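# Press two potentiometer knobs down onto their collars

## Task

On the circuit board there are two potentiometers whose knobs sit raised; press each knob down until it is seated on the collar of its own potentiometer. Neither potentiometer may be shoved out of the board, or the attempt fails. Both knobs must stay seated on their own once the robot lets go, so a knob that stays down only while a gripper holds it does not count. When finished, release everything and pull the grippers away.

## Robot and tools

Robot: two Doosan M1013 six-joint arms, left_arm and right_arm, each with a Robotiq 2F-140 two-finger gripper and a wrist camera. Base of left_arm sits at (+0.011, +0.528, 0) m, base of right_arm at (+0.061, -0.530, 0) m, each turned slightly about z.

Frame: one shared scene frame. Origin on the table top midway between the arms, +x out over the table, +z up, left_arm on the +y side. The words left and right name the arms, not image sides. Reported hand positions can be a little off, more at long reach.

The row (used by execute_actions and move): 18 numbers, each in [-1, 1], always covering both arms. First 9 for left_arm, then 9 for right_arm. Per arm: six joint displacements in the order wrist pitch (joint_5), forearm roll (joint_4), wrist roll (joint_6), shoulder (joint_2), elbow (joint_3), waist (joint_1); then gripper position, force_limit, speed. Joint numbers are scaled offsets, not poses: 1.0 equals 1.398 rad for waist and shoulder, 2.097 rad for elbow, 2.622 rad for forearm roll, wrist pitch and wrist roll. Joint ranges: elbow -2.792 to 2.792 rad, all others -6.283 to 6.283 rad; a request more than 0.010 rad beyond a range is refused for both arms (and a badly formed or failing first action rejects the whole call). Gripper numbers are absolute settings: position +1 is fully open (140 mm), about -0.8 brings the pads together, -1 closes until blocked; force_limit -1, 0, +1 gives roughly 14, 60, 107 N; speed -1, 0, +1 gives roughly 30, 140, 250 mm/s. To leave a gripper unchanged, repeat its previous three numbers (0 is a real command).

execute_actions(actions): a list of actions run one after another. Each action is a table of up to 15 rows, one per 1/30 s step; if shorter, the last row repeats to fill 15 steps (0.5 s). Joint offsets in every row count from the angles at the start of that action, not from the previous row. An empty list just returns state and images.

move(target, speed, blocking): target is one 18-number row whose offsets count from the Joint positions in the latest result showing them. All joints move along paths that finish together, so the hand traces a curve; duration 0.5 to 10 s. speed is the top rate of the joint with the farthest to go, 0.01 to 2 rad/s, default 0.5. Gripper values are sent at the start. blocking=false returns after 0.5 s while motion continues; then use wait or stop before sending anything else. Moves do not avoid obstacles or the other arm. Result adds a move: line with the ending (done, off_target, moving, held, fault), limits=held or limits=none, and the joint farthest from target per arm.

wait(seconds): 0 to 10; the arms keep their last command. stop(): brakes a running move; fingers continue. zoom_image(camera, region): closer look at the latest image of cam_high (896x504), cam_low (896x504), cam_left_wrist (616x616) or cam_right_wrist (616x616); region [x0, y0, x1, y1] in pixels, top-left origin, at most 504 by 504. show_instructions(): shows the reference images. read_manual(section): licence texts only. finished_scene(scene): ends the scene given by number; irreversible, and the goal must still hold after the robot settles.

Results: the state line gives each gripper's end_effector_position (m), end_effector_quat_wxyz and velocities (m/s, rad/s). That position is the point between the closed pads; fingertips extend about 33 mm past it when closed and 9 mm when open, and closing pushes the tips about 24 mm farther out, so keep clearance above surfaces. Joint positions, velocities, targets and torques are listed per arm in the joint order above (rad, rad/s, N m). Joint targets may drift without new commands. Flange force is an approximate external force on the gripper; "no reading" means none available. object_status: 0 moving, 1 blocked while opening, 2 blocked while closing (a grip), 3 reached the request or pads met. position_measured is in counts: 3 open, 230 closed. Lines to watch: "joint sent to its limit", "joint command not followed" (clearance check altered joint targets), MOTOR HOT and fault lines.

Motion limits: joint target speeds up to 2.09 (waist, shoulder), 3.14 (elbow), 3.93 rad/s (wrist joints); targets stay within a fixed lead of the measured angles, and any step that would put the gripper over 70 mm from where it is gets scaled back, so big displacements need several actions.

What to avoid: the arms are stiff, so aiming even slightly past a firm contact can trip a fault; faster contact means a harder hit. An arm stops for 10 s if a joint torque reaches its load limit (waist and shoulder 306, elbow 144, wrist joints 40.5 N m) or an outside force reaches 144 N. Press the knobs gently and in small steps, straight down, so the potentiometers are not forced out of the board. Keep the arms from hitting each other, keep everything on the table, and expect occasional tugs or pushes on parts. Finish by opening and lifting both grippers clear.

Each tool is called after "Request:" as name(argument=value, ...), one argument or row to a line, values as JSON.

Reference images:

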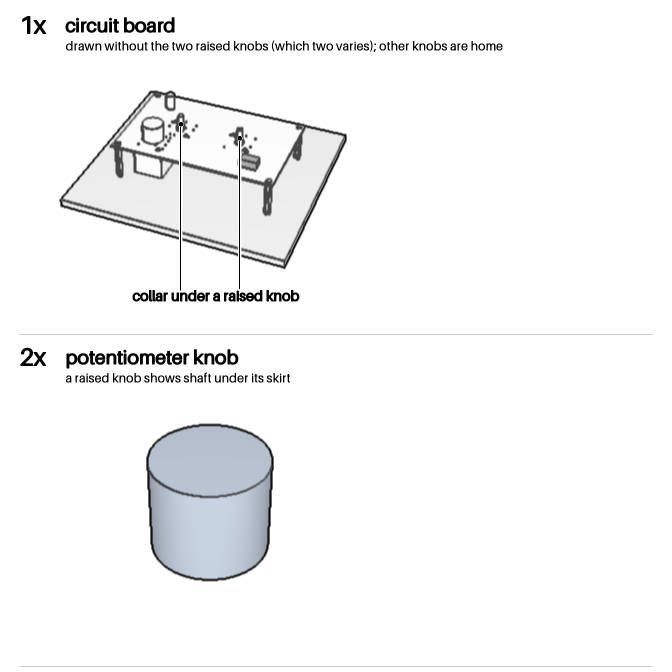

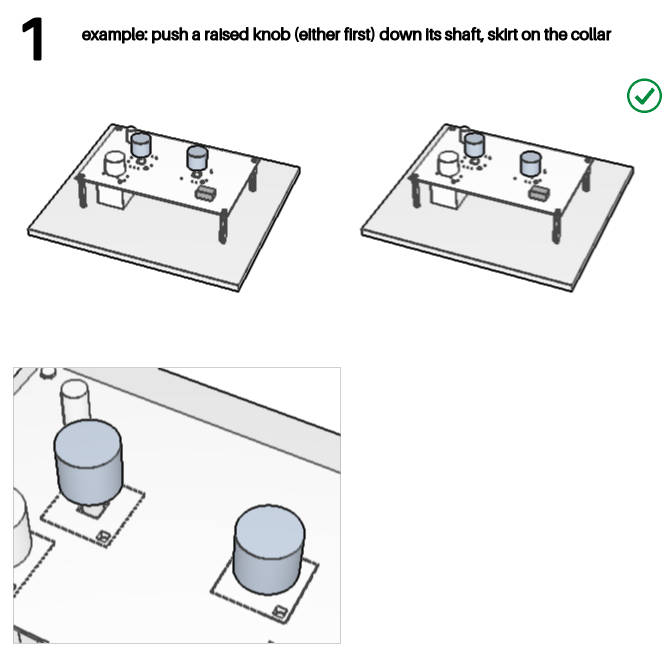

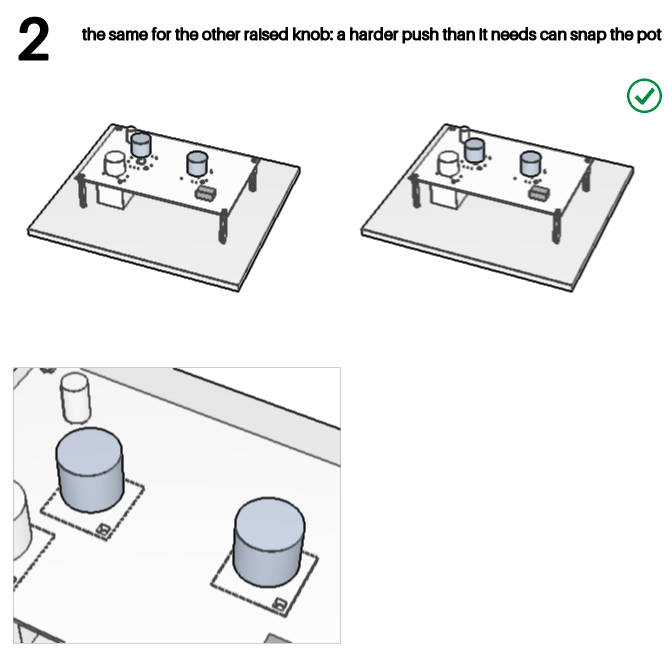

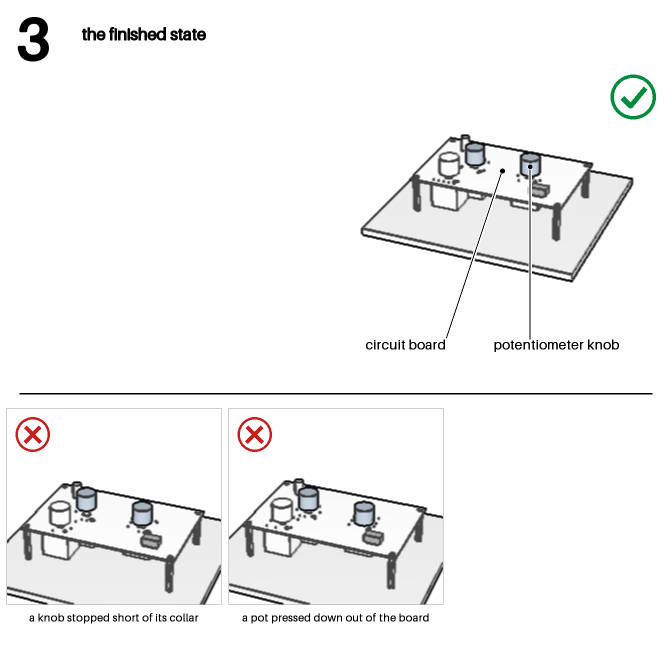

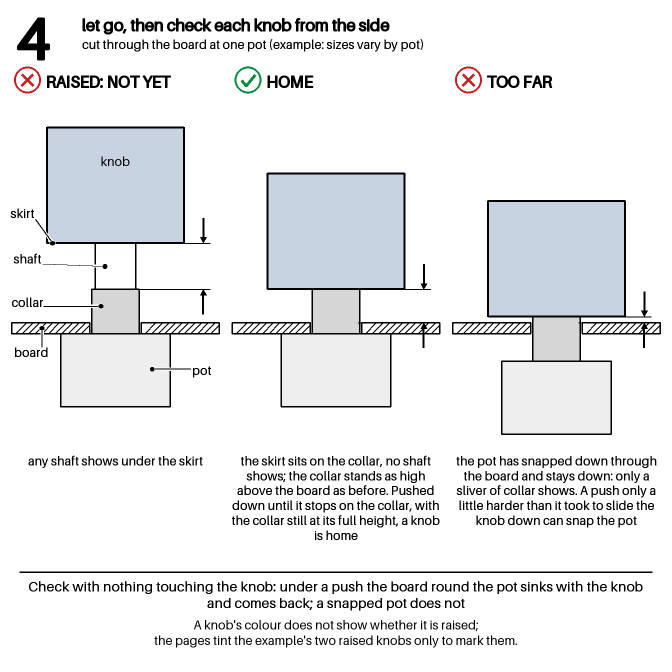

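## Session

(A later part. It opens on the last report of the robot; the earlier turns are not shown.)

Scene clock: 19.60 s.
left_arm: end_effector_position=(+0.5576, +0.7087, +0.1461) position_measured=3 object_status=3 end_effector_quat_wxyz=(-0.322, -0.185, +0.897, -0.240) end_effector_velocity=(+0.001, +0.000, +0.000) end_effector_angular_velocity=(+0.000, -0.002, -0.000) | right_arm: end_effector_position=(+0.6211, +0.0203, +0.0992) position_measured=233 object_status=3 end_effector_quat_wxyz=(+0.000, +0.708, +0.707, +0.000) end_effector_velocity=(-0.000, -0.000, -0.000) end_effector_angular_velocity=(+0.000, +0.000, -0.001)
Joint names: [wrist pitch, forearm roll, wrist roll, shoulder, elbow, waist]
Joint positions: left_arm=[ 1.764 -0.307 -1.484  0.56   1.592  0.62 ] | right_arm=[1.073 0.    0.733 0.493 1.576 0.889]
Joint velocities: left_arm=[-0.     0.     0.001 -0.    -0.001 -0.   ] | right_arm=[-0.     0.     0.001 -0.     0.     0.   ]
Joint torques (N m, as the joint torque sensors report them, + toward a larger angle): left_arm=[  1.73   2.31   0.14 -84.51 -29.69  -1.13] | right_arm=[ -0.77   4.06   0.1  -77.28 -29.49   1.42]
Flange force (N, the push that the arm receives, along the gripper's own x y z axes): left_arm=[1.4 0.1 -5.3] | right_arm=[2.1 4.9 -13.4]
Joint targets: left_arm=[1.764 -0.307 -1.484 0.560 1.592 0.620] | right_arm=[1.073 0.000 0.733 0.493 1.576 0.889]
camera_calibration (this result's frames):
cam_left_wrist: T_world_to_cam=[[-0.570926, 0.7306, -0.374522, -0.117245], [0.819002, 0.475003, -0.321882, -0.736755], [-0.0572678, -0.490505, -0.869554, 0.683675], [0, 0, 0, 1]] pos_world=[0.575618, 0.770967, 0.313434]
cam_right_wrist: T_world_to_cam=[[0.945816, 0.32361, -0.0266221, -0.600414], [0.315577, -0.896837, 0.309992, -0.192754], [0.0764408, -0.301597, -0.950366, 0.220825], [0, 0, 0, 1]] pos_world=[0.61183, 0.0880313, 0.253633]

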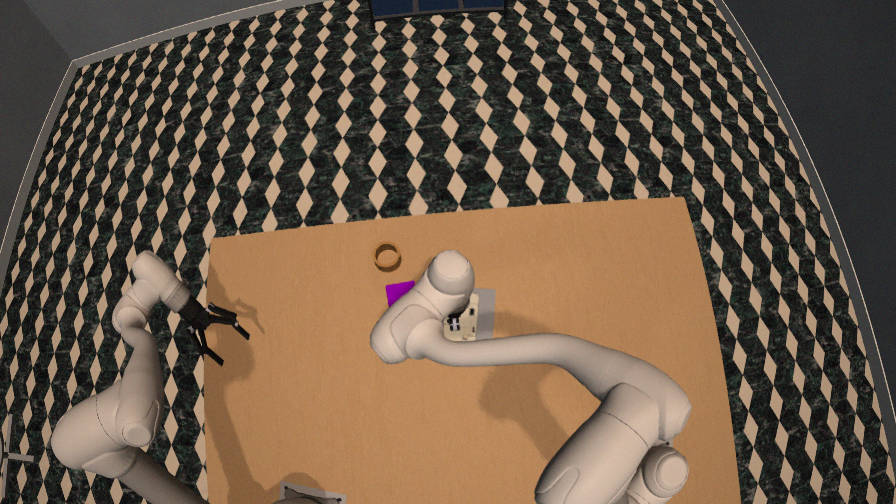

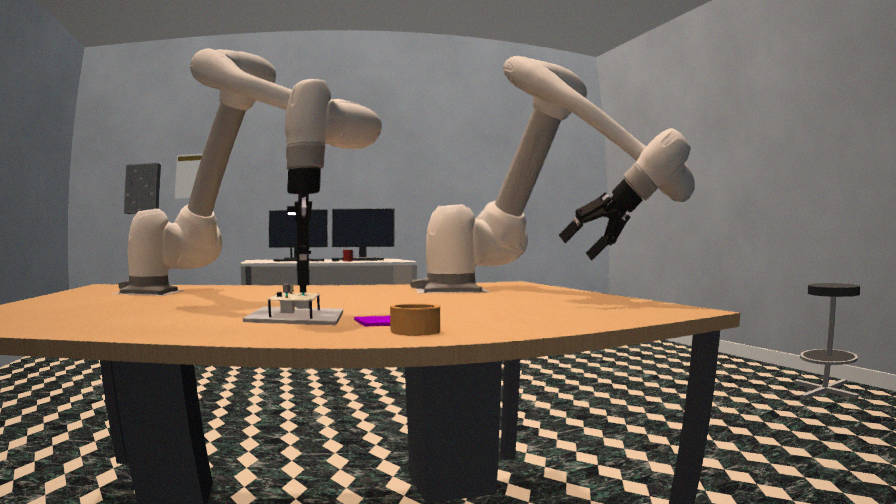

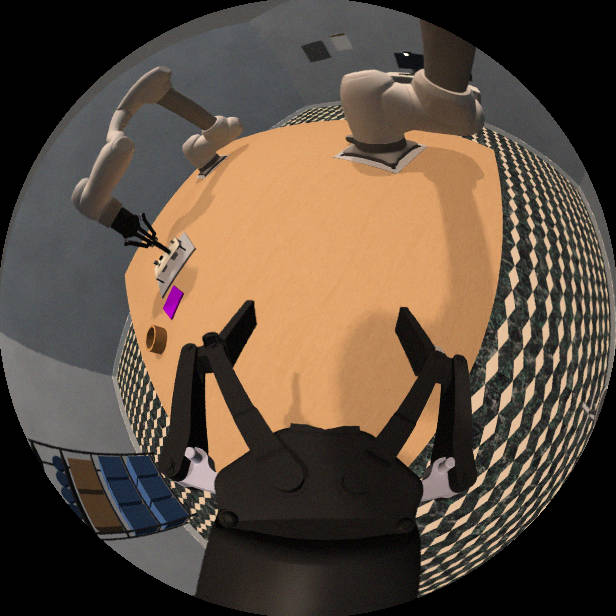

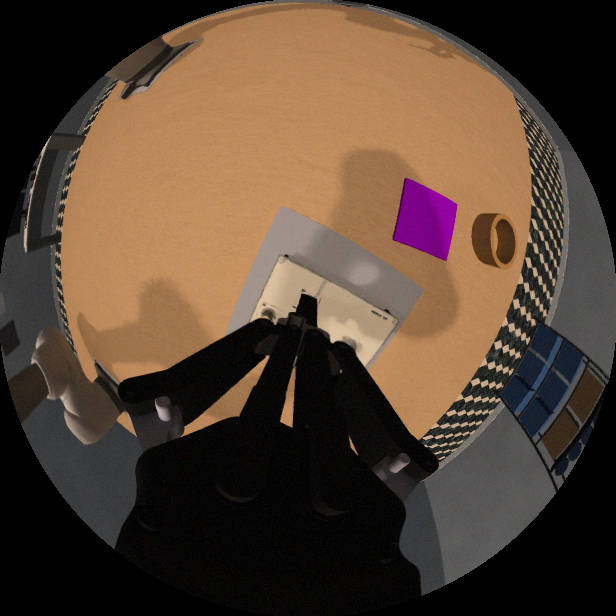

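Request:
execute_actions(
  actions=[
    [[0,0,0,0,0,0,1,0,0, -0.000301,0,0,0.000264,0.000201,0,-1,0,0.5]],
  ],
)

Request:
zoom_image(
  camera="cam_low",
  region=[270, 260, 326, 308],
)

Scene clock: 20.37 s.
left_arm: end_effector_position=(+0.5576, +0.7087, +0.1461) position_measured=3 object_status=3 end_effector_quat_wxyz=(-0.322, -0.185, +0.897, -0.240) end_effector_velocity=(+0.001, +0.000, -0.000) end_effector_angular_velocity=(+0.001, -0.002, -0.000) | right_arm: end_effector_position=(+0.6211, +0.0203, +0.0987) position_measured=233 object_status=3 end_effector_quat_wxyz=(+0.000, +0.708, +0.707, +0.000) end_effector_velocity=(-0.000, +0.000, +0.000) end_effector_angular_velocity=(+0.001, +0.001, -0.002)
Joint names: [wrist pitch, forearm roll, wrist roll, shoulder, elbow, waist]
Joint positions: left_arm=[ 1.764 -0.307 -1.484  0.56   1.592  0.62 ] | right_arm=[1.072 0.    0.733 0.493 1.576 0.889]
Joint velocities: left_arm=[-0.001  0.     0.001 -0.    -0.    -0.   ] | right_arm=[ 0.     0.001  0.001 -0.    -0.    -0.   ]
Joint torques (N m, as the joint torque sensors report them, + toward a larger angle): left_arm=[  1.73   2.36   0.03 -84.19 -29.88  -0.43] | right_arm=[ -0.59   4.44   0.16 -73.69 -29.43   3.5 ]
Flange force (N, the push that the arm receives, along the gripper's own x y z axes): left_arm=[1.9 -0.5 -4.4] | right_arm=[-3.6 3.0 -15.9]
Joint targets: left_arm=[1.764 -0.307 -1.484 0.560 1.592 0.620] | right_arm=[1.072 0.000 0.733 0.493 1.576 0.889]
camera_calibration (this result's frames):
cam_left_wrist: T_world_to_cam=[[-0.570926, 0.7306, -0.374522, -0.117245], [0.819002, 0.475003, -0.321882, -0.736755], [-0.0572679, -0.490505, -0.869554, 0.683675], [0, 0, 0, 1]] pos_world=[0.575618, 0.770967, 0.313434]
cam_right_wrist: T_world_to_cam=[[0.945816, 0.32361, -0.0266204, -0.600419], [0.315577, -0.896837, 0.309991, -0.192604], [0.0764421, -0.301595, -0.950367, 0.220354], [0, 0, 0, 1]] pos_world=[0.611823, 0.088025, 0.253139]

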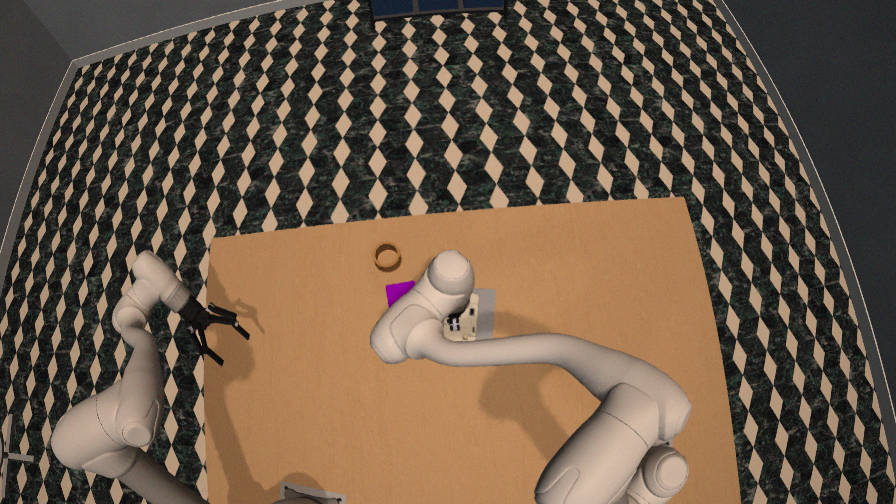

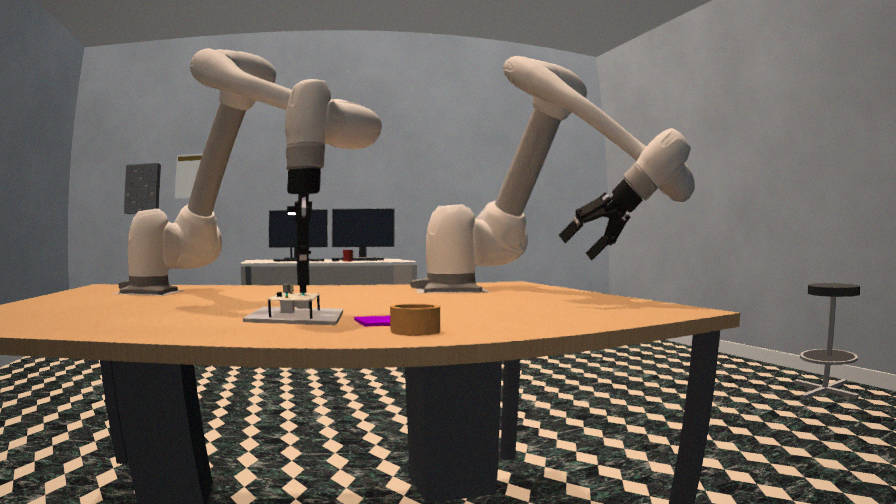

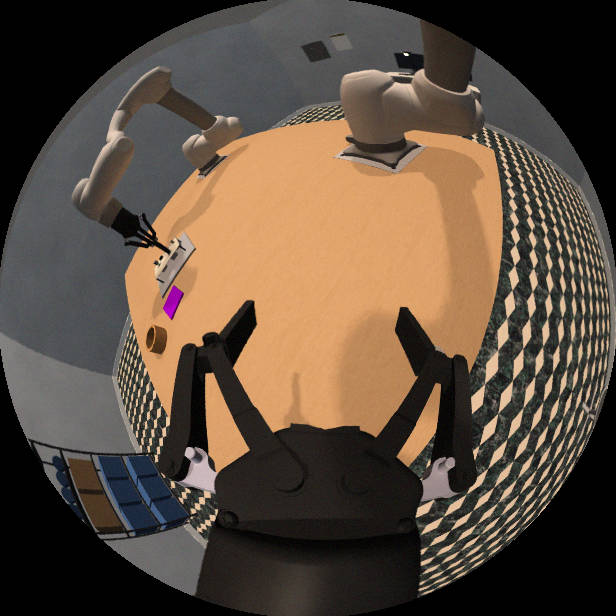

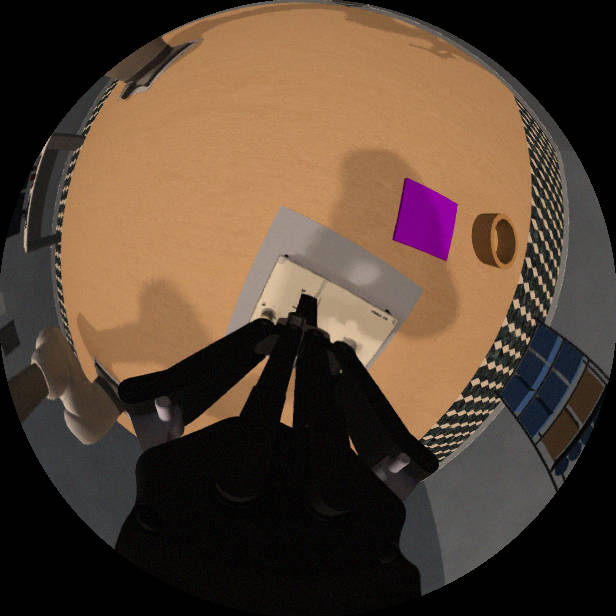

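Region (270, 260, 326, 308) of cam_low's 896x504 image, scaled by 9.000, with more detail than that image has; it fills the top 432 rows of this view, and the rest is white.

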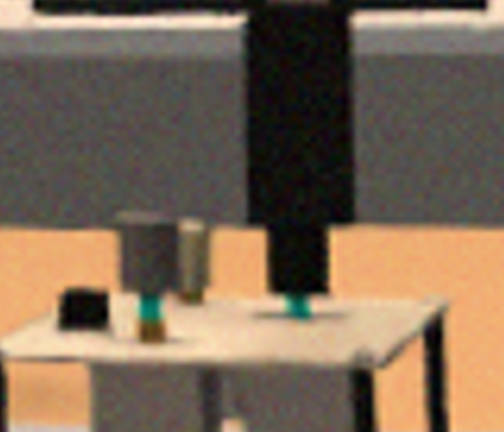

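Request:
execute_actions(
  actions=[
    [[0,0,0,0,0,0,1,0,0, -0.000301,0,0,0.000264,0.000201,0,-1,0,0.5]],
  ],
)

Request:
zoom_image(
  camera="cam_low",
  region=[270, 260, 326, 308],
)

Scene clock: 21.30 s.
left_arm: end_effector_position=(+0.5576, +0.7087, +0.1461) position_measured=3 object_status=3 end_effector_quat_wxyz=(-0.322, -0.185, +0.897, -0.240) end_effector_velocity=(-0.000, -0.000, -0.000) end_effector_angular_velocity=(-0.001, +0.001, -0.000) | right_arm: end_effector_position=(+0.6211, +0.0203, +0.0982) position_measured=233 object_status=3 end_effector_quat_wxyz=(+0.000, +0.708, +0.707, +0.000) end_effector_velocity=(+0.000, +0.000, +0.001) end_effector_angular_velocity=(+0.000, -0.001, -0.000)
Joint names: [wrist pitch, forearm roll, wrist roll, shoulder, elbow, waist]
Joint positions: left_arm=[ 1.764 -0.307 -1.484  0.56   1.592  0.62 ] | right_arm=[1.071 0.    0.733 0.494 1.577 0.889]
Joint velocities: left_arm=[ 0.    -0.     0.    -0.     0.001 -0.   ] | right_arm=[ 0.001 -0.     0.     0.    -0.001 -0.   ]
Joint torques (N m, as the joint torque sensors report them, + toward a larger angle): left_arm=[  1.68   2.31  -0.05 -84.31 -29.8   -0.62] | right_arm=[ -0.34   3.71  -0.57 -76.59 -29.74   3.55]
Flange force (N, the push that the arm receives, along the gripper's own x y z axes): left_arm=[1.7 -0.2 -4.6] | right_arm=[-0.7 4.7 -13.1]
Joint targets: left_arm=[1.764 -0.307 -1.484 0.560 1.592 0.620] | right_arm=[1.071 0.000 0.733 0.494 1.577 0.889]
camera_calibration (this result's frames):
cam_left_wrist: T_world_to_cam=[[-0.570926, 0.7306, -0.374523, -0.117245], [0.819002, 0.475003, -0.321882, -0.736755], [-0.0572681, -0.490506, -0.869554, 0.683676], [0, 0, 0, 1]] pos_world=[0.575618, 0.770967, 0.313434]
cam_right_wrist: T_world_to_cam=[[0.945816, 0.32361, -0.0266211, -0.600423], [0.315577, -0.896837, 0.309991, -0.192454], [0.0764414, -0.301596, -0.950367, 0.219882], [0, 0, 0, 1]] pos_world=[0.611816, 0.0880182, 0.252643]

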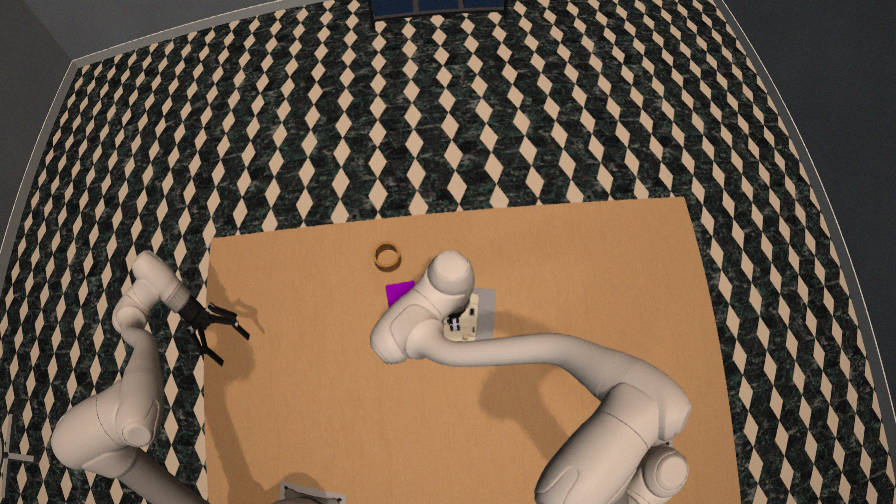

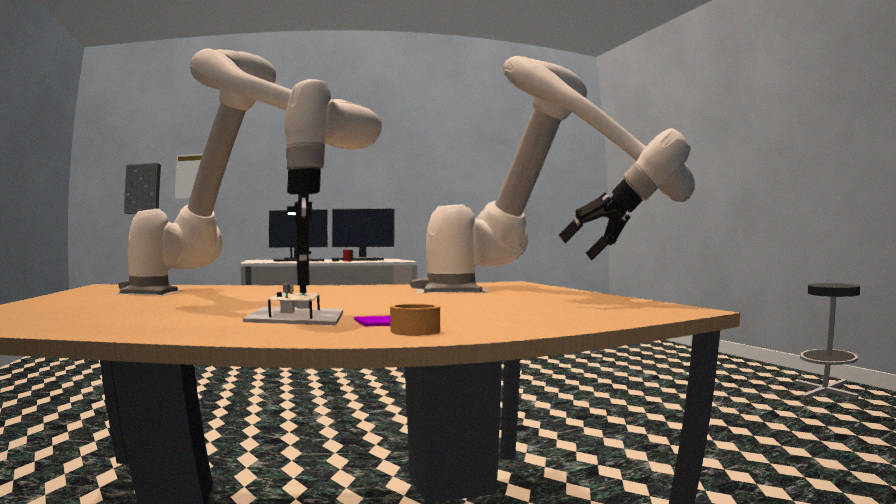

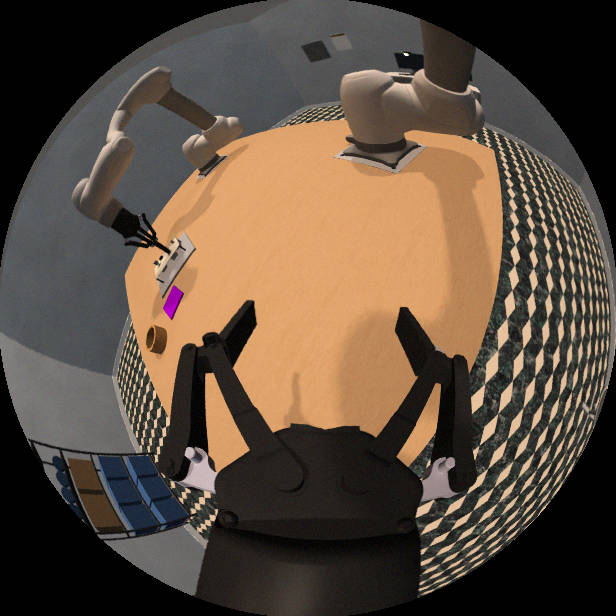

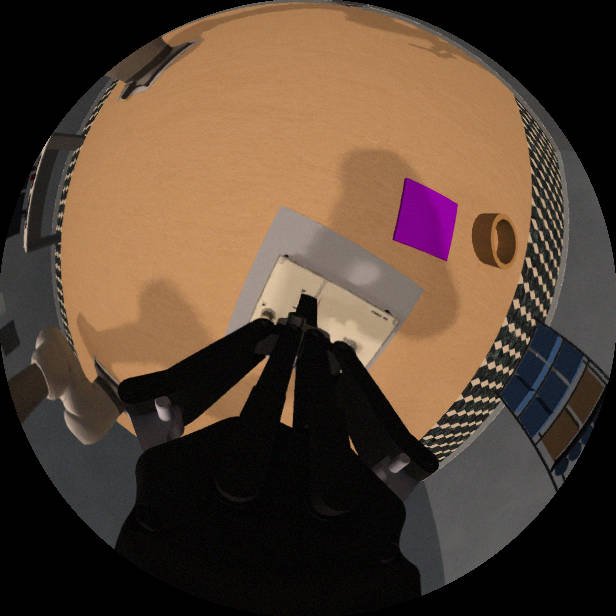

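Region (270, 260, 326, 308) of cam_low's 896x504 image, scaled by 9.000, with more detail than that image has; it fills the top 432 rows of this view, and the rest is white.

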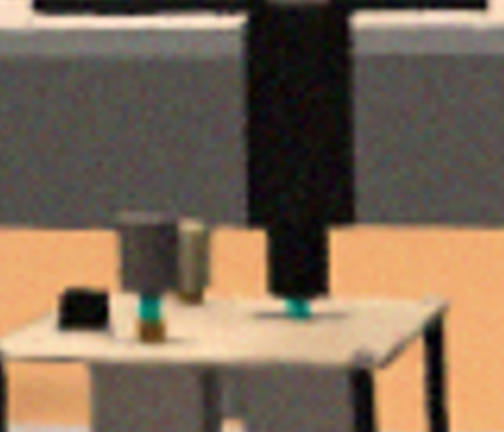

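Request:
execute_actions(
  actions=[
    [[0,0,0,0,0,0,1,0,0, -0.000301,0,0,0.000264,0.000201,0,-1,0,0.5]],
  ],
)

Scene clock: 22.33 s.
left_arm: end_effector_position=(+0.5576, +0.7087, +0.1461) position_measured=3 object_status=3 end_effector_quat_wxyz=(-0.322, -0.185, +0.897, -0.240) end_effector_velocity=(+0.000, -0.000, +0.000) end_effector_angular_velocity=(+0.001, -0.000, +0.000) | right_arm: end_effector_position=(+0.6211, +0.0203, +0.0977) position_measured=233 object_status=3 end_effector_quat_wxyz=(+0.000, +0.708, +0.707, +0.000) end_effector_velocity=(-0.000, +0.000, +0.000) end_effector_angular_velocity=(+0.000, +0.001, +0.001)
Joint names: [wrist pitch, forearm roll, wrist roll, shoulder, elbow, waist]
Joint positions: left_arm=[ 1.764 -0.307 -1.484  0.56   1.592  0.62 ] | right_arm=[1.07  0.    0.733 0.494 1.577 0.889]
Joint velocities: left_arm=[-0.  0. -0. -0. -0. -0.] | right_arm=[ 0.001  0.001 -0.001 -0.    -0.001  0.   ]
Joint torques (N m, as the joint torque sensors report them, + toward a larger angle): left_arm=[  1.71   2.41  -0.01 -84.57 -29.72  -1.2 ] | right_arm=[ -0.5    3.88  -0.29 -76.4  -28.53   4.02]
Flange force (N, the push that the arm receives, along the gripper's own x y z axes): left_arm=[1.5 0.3 -5.0] | right_arm=[0.4 7.2 -14.4]
Joint targets: left_arm=[1.764 -0.307 -1.484 0.560 1.592 0.620] | right_arm=[1.070 0.000 0.733 0.494 1.577 0.889]
camera_calibration (this result's frames):
cam_right_wrist: T_world_to_cam=[[0.945816, 0.32361, -0.0266214, -0.600427], [0.315577, -0.896837, 0.309991, -0.192305], [0.0764413, -0.301596, -0.950367, 0.21941], [0, 0, 0, 1]] pos_world=[0.611808, 0.0880113, 0.252148]

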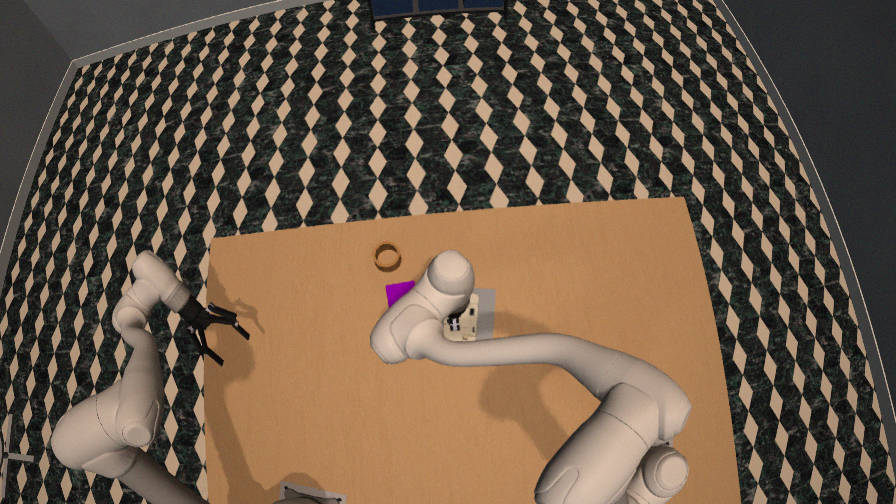

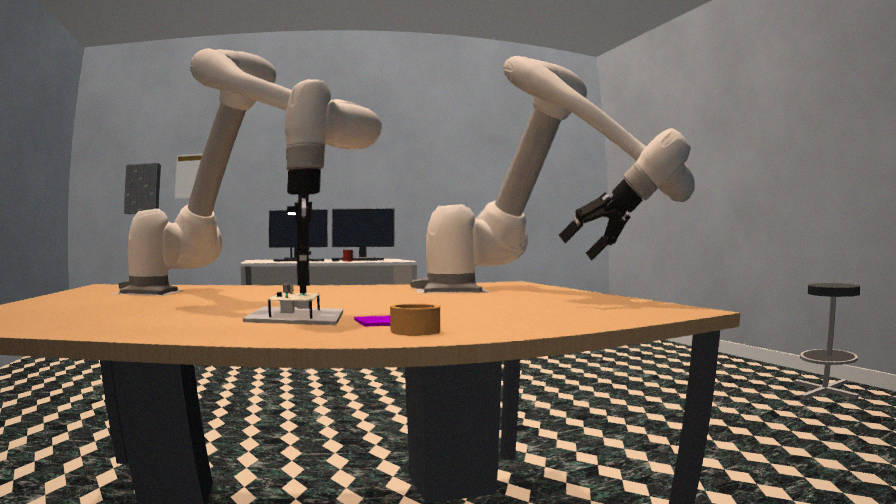

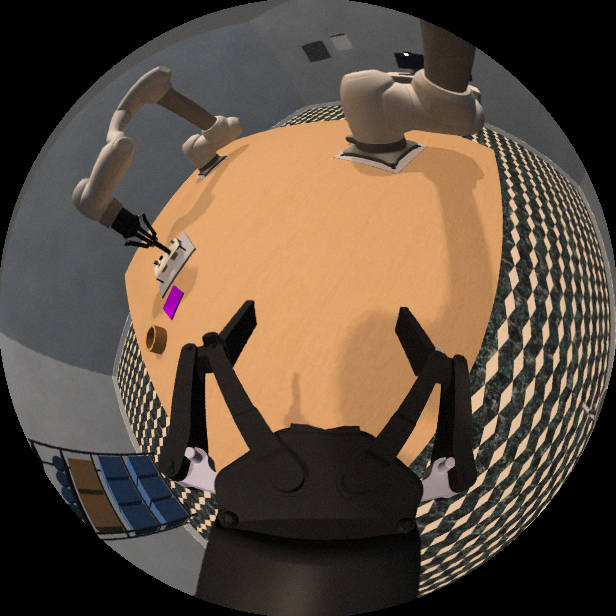

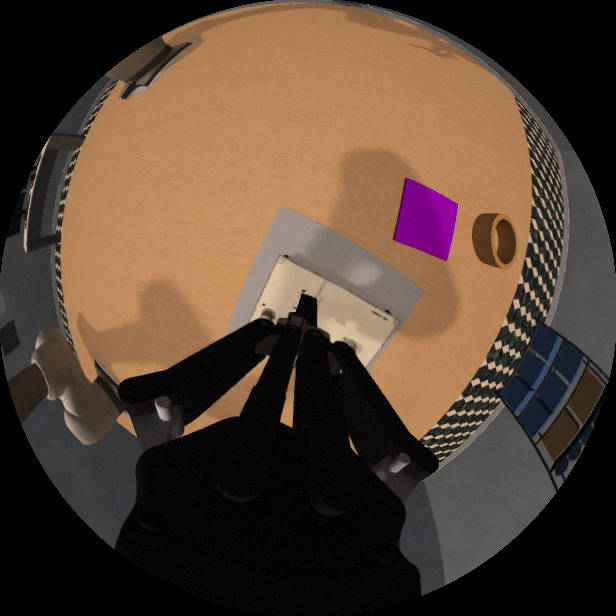

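Request:
execute_actions(
  actions=[
    [[0,0,0,0,0,0,1,0,0, -0.000301,0,0,0.000264,0.000201,0,-1,0,0.5]],
  ],
)

Scene clock: 22.93 s.
left_arm: end_effector_position=(+0.5576, +0.7087, +0.1461) position_measured=3 object_status=3 end_effector_quat_wxyz=(-0.322, -0.185, +0.897, -0.240) end_effector_velocity=(+0.001, -0.000, -0.000) end_effector_angular_velocity=(+0.000, -0.002, -0.001) | right_arm: end_effector_position=(+0.6211, +0.0203, +0.0972) position_measured=233 object_status=3 end_effector_quat_wxyz=(+0.000, +0.708, +0.707, +0.000) end_effector_velocity=(+0.001, -0.000, -0.000) end_effector_angular_velocity=(-0.001, -0.002, -0.001)
Joint names: [wrist pitch, forearm roll, wrist roll, shoulder, elbow, waist]
Joint positions: left_arm=[ 1.764 -0.307 -1.484  0.56   1.592  0.62 ] | right_arm=[1.069 0.    0.733 0.494 1.577 0.889]
Joint velocities: left_arm=[-0.001  0.     0.001  0.    -0.001 -0.001] | right_arm=[-0.001 -0.002  0.002 -0.     0.    -0.   ]
Joint torques (N m, as the joint torque sensors report them, + toward a larger angle): left_arm=[  1.84   2.36   0.12 -84.07 -29.53  -1.47] | right_arm=[ -0.17   3.88   0.13 -74.89 -27.97   2.17]
Flange force (N, the push that the arm receives, along the gripper's own x y z axes): left_arm=[1.6 0.2 -5.3] | right_arm=[0.8 5.1 -15.4]
Joint targets: left_arm=[1.764 -0.307 -1.484 0.560 1.592 0.620] | right_arm=[1.069 0.000 0.733 0.494 1.577 0.889]
camera_calibration (this result's frames):
cam_left_wrist: T_world_to_cam=[[-0.570926, 0.7306, -0.374522, -0.117245], [0.819002, 0.475003, -0.321882, -0.736755], [-0.0572678, -0.490505, -0.869554, 0.683675], [0, 0, 0, 1]] pos_world=[0.575618, 0.770967, 0.313434]
cam_right_wrist: T_world_to_cam=[[0.945816, 0.32361, -0.0266217, -0.60043], [0.315577, -0.896837, 0.309992, -0.192155], [0.0764411, -0.301596, -0.950366, 0.218938], [0, 0, 0, 1]] pos_world=[0.6118, 0.0880042, 0.251653]

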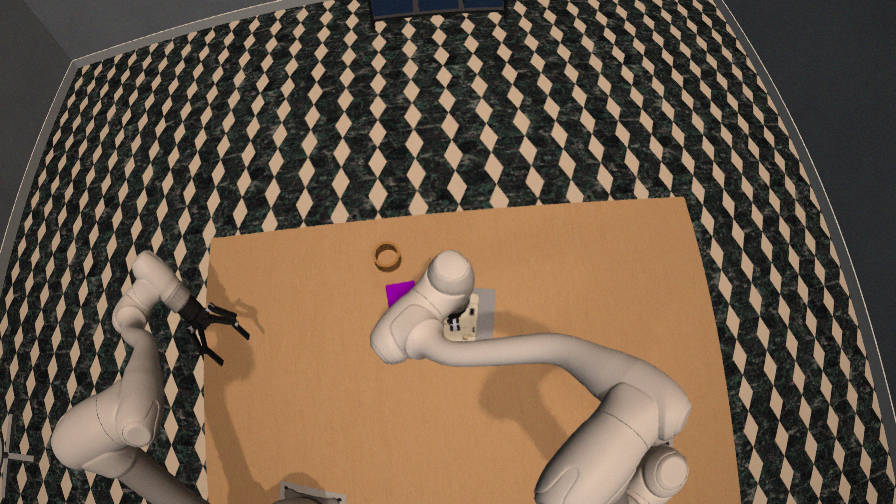

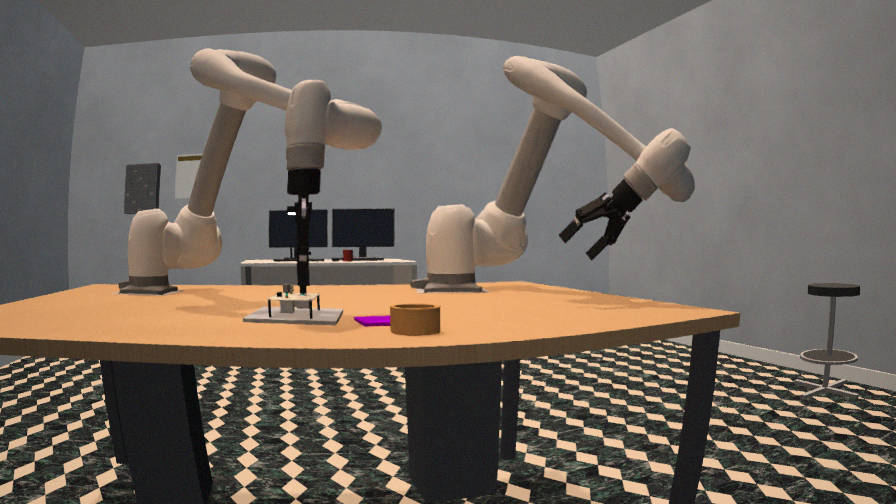

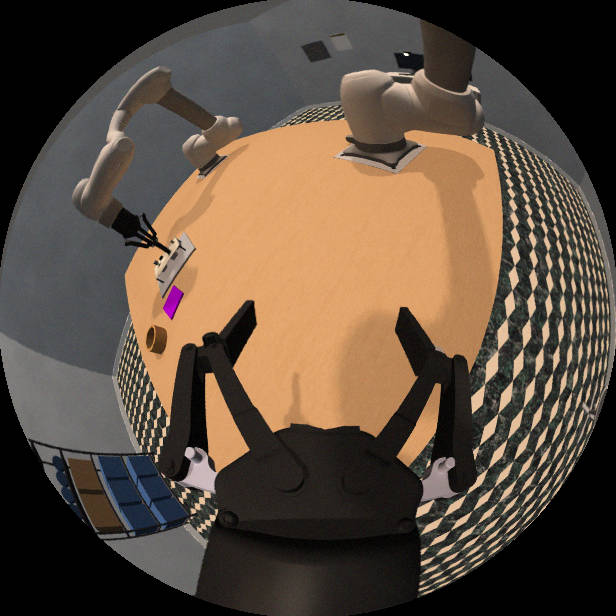

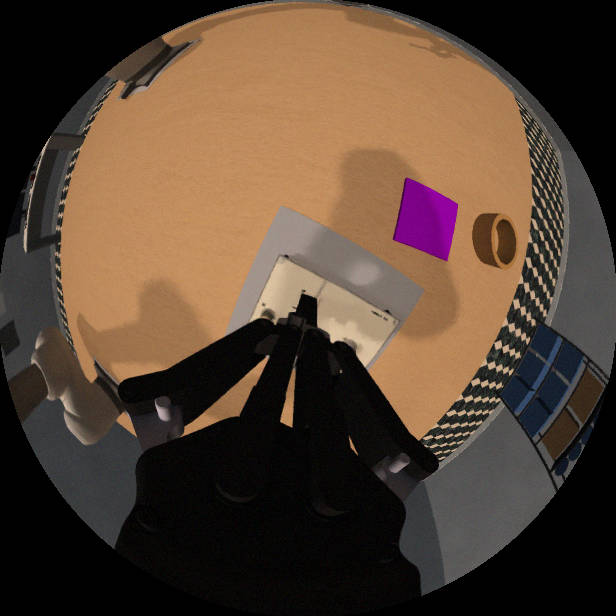

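Request:
execute_actions(
  actions=[
    [[0,0,0,0,0,0,1,0,0, -0.000301,0,0,0.000264,0.000201,0,-1,0,0.5]],
  ],
)

Request:
zoom_image(
  camera="cam_low",
  region=[270, 260, 326, 308],
)

Scene clock: 23.60 s.
left_arm: end_effector_position=(+0.5576, +0.7087, +0.1461) position_measured=3 object_status=3 end_effector_quat_wxyz=(-0.322, -0.185, +0.897, -0.240) end_effector_velocity=(+0.000, -0.000, +0.000) end_effector_angular_velocity=(+0.000, -0.000, -0.000) | right_arm: end_effector_position=(+0.6211, +0.0203, +0.0967) position_measured=233 object_status=3 end_effector_quat_wxyz=(+0.000, +0.708, +0.707, +0.000) end_effector_velocity=(-0.000, -0.000, -0.000) end_effector_angular_velocity=(-0.000, +0.001, +0.001)
Joint names: [wrist pitch, forearm roll, wrist roll, shoulder, elbow, waist]
Joint positions: left_arm=[ 1.764 -0.307 -1.484  0.56   1.592  0.62 ] | right_arm=[1.069 0.    0.733 0.495 1.578 0.889]
Joint velocities: left_arm=[ 0.     0.    -0.     0.    -0.001 -0.   ] | right_arm=[ 0.001  0.    -0.001 -0.     0.     0.   ]
Joint torques (N m, as the joint torque sensors report them, + toward a larger angle): left_arm=[  1.83   2.34  -0.07 -85.14 -29.52  -0.07] | right_arm=[ -0.57   3.83  -0.22 -74.98 -28.37   3.24]
Flange force (N, the push that the arm receives, along the gripper's own x y z axes): left_arm=[-0.3 -0.8 -5.1] | right_arm=[-0.2 5.2 -15.7]
Joint targets: left_arm=[1.764 -0.307 -1.484 0.560 1.592 0.620] | right_arm=[1.069 0.000 0.733 0.495 1.578 0.889]
camera_calibration (this result's frames):
cam_left_wrist: T_world_to_cam=[[-0.570926, 0.7306, -0.374523, -0.117245], [0.819002, 0.475003, -0.321882, -0.736755], [-0.057268, -0.490506, -0.869554, 0.683676], [0, 0, 0, 1]] pos_world=[0.575618, 0.770967, 0.313434]
cam_right_wrist: T_world_to_cam=[[0.945816, 0.32361, -0.0266221, -0.600433], [0.315577, -0.896837, 0.309992, -0.192006], [0.0764407, -0.301597, -0.950366, 0.218466], [0, 0, 0, 1]] pos_world=[0.611792, 0.0879967, 0.251159]

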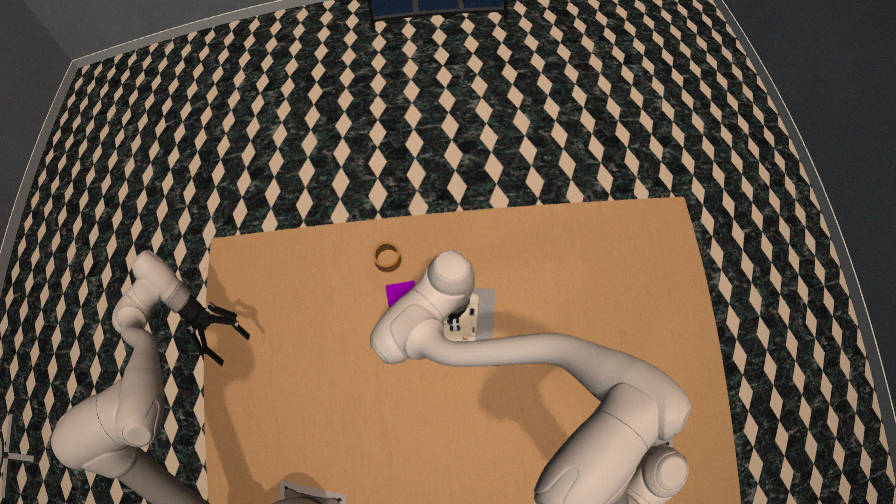

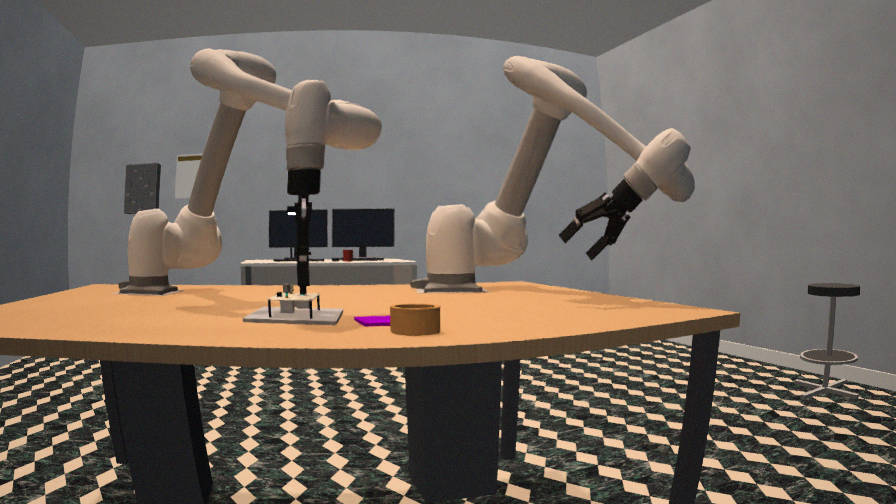

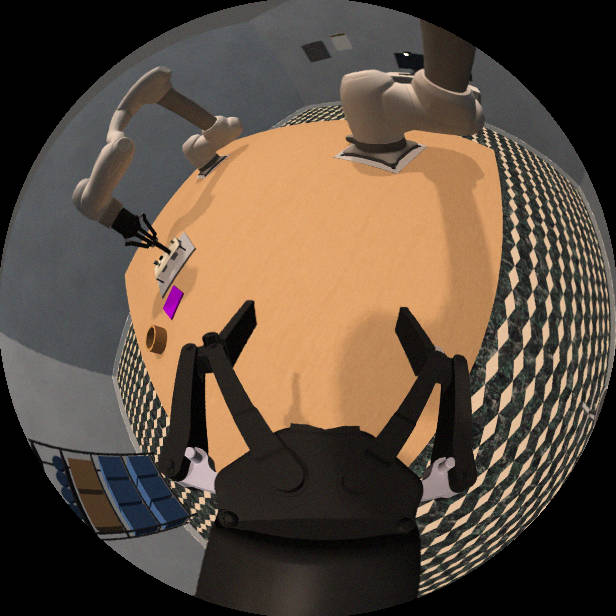

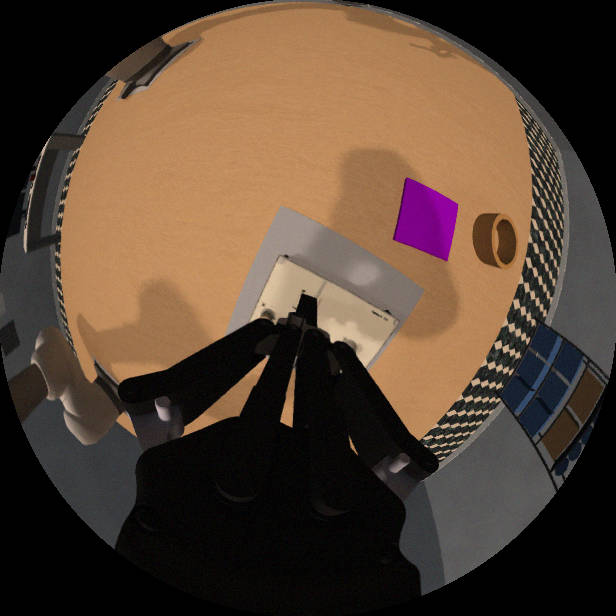

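Region (270, 260, 326, 308) of cam_low's 896x504 image, scaled by 9.000, with more detail than that image has; it fills the top 432 rows of this view, and the rest is white.

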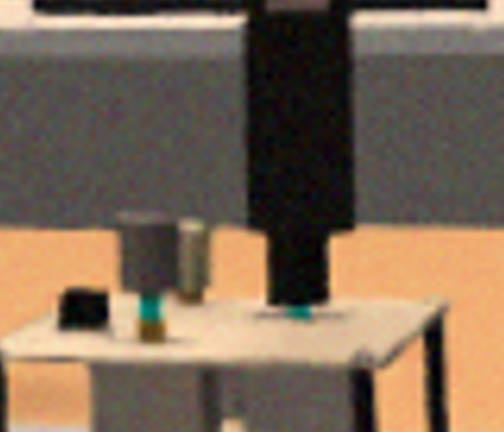

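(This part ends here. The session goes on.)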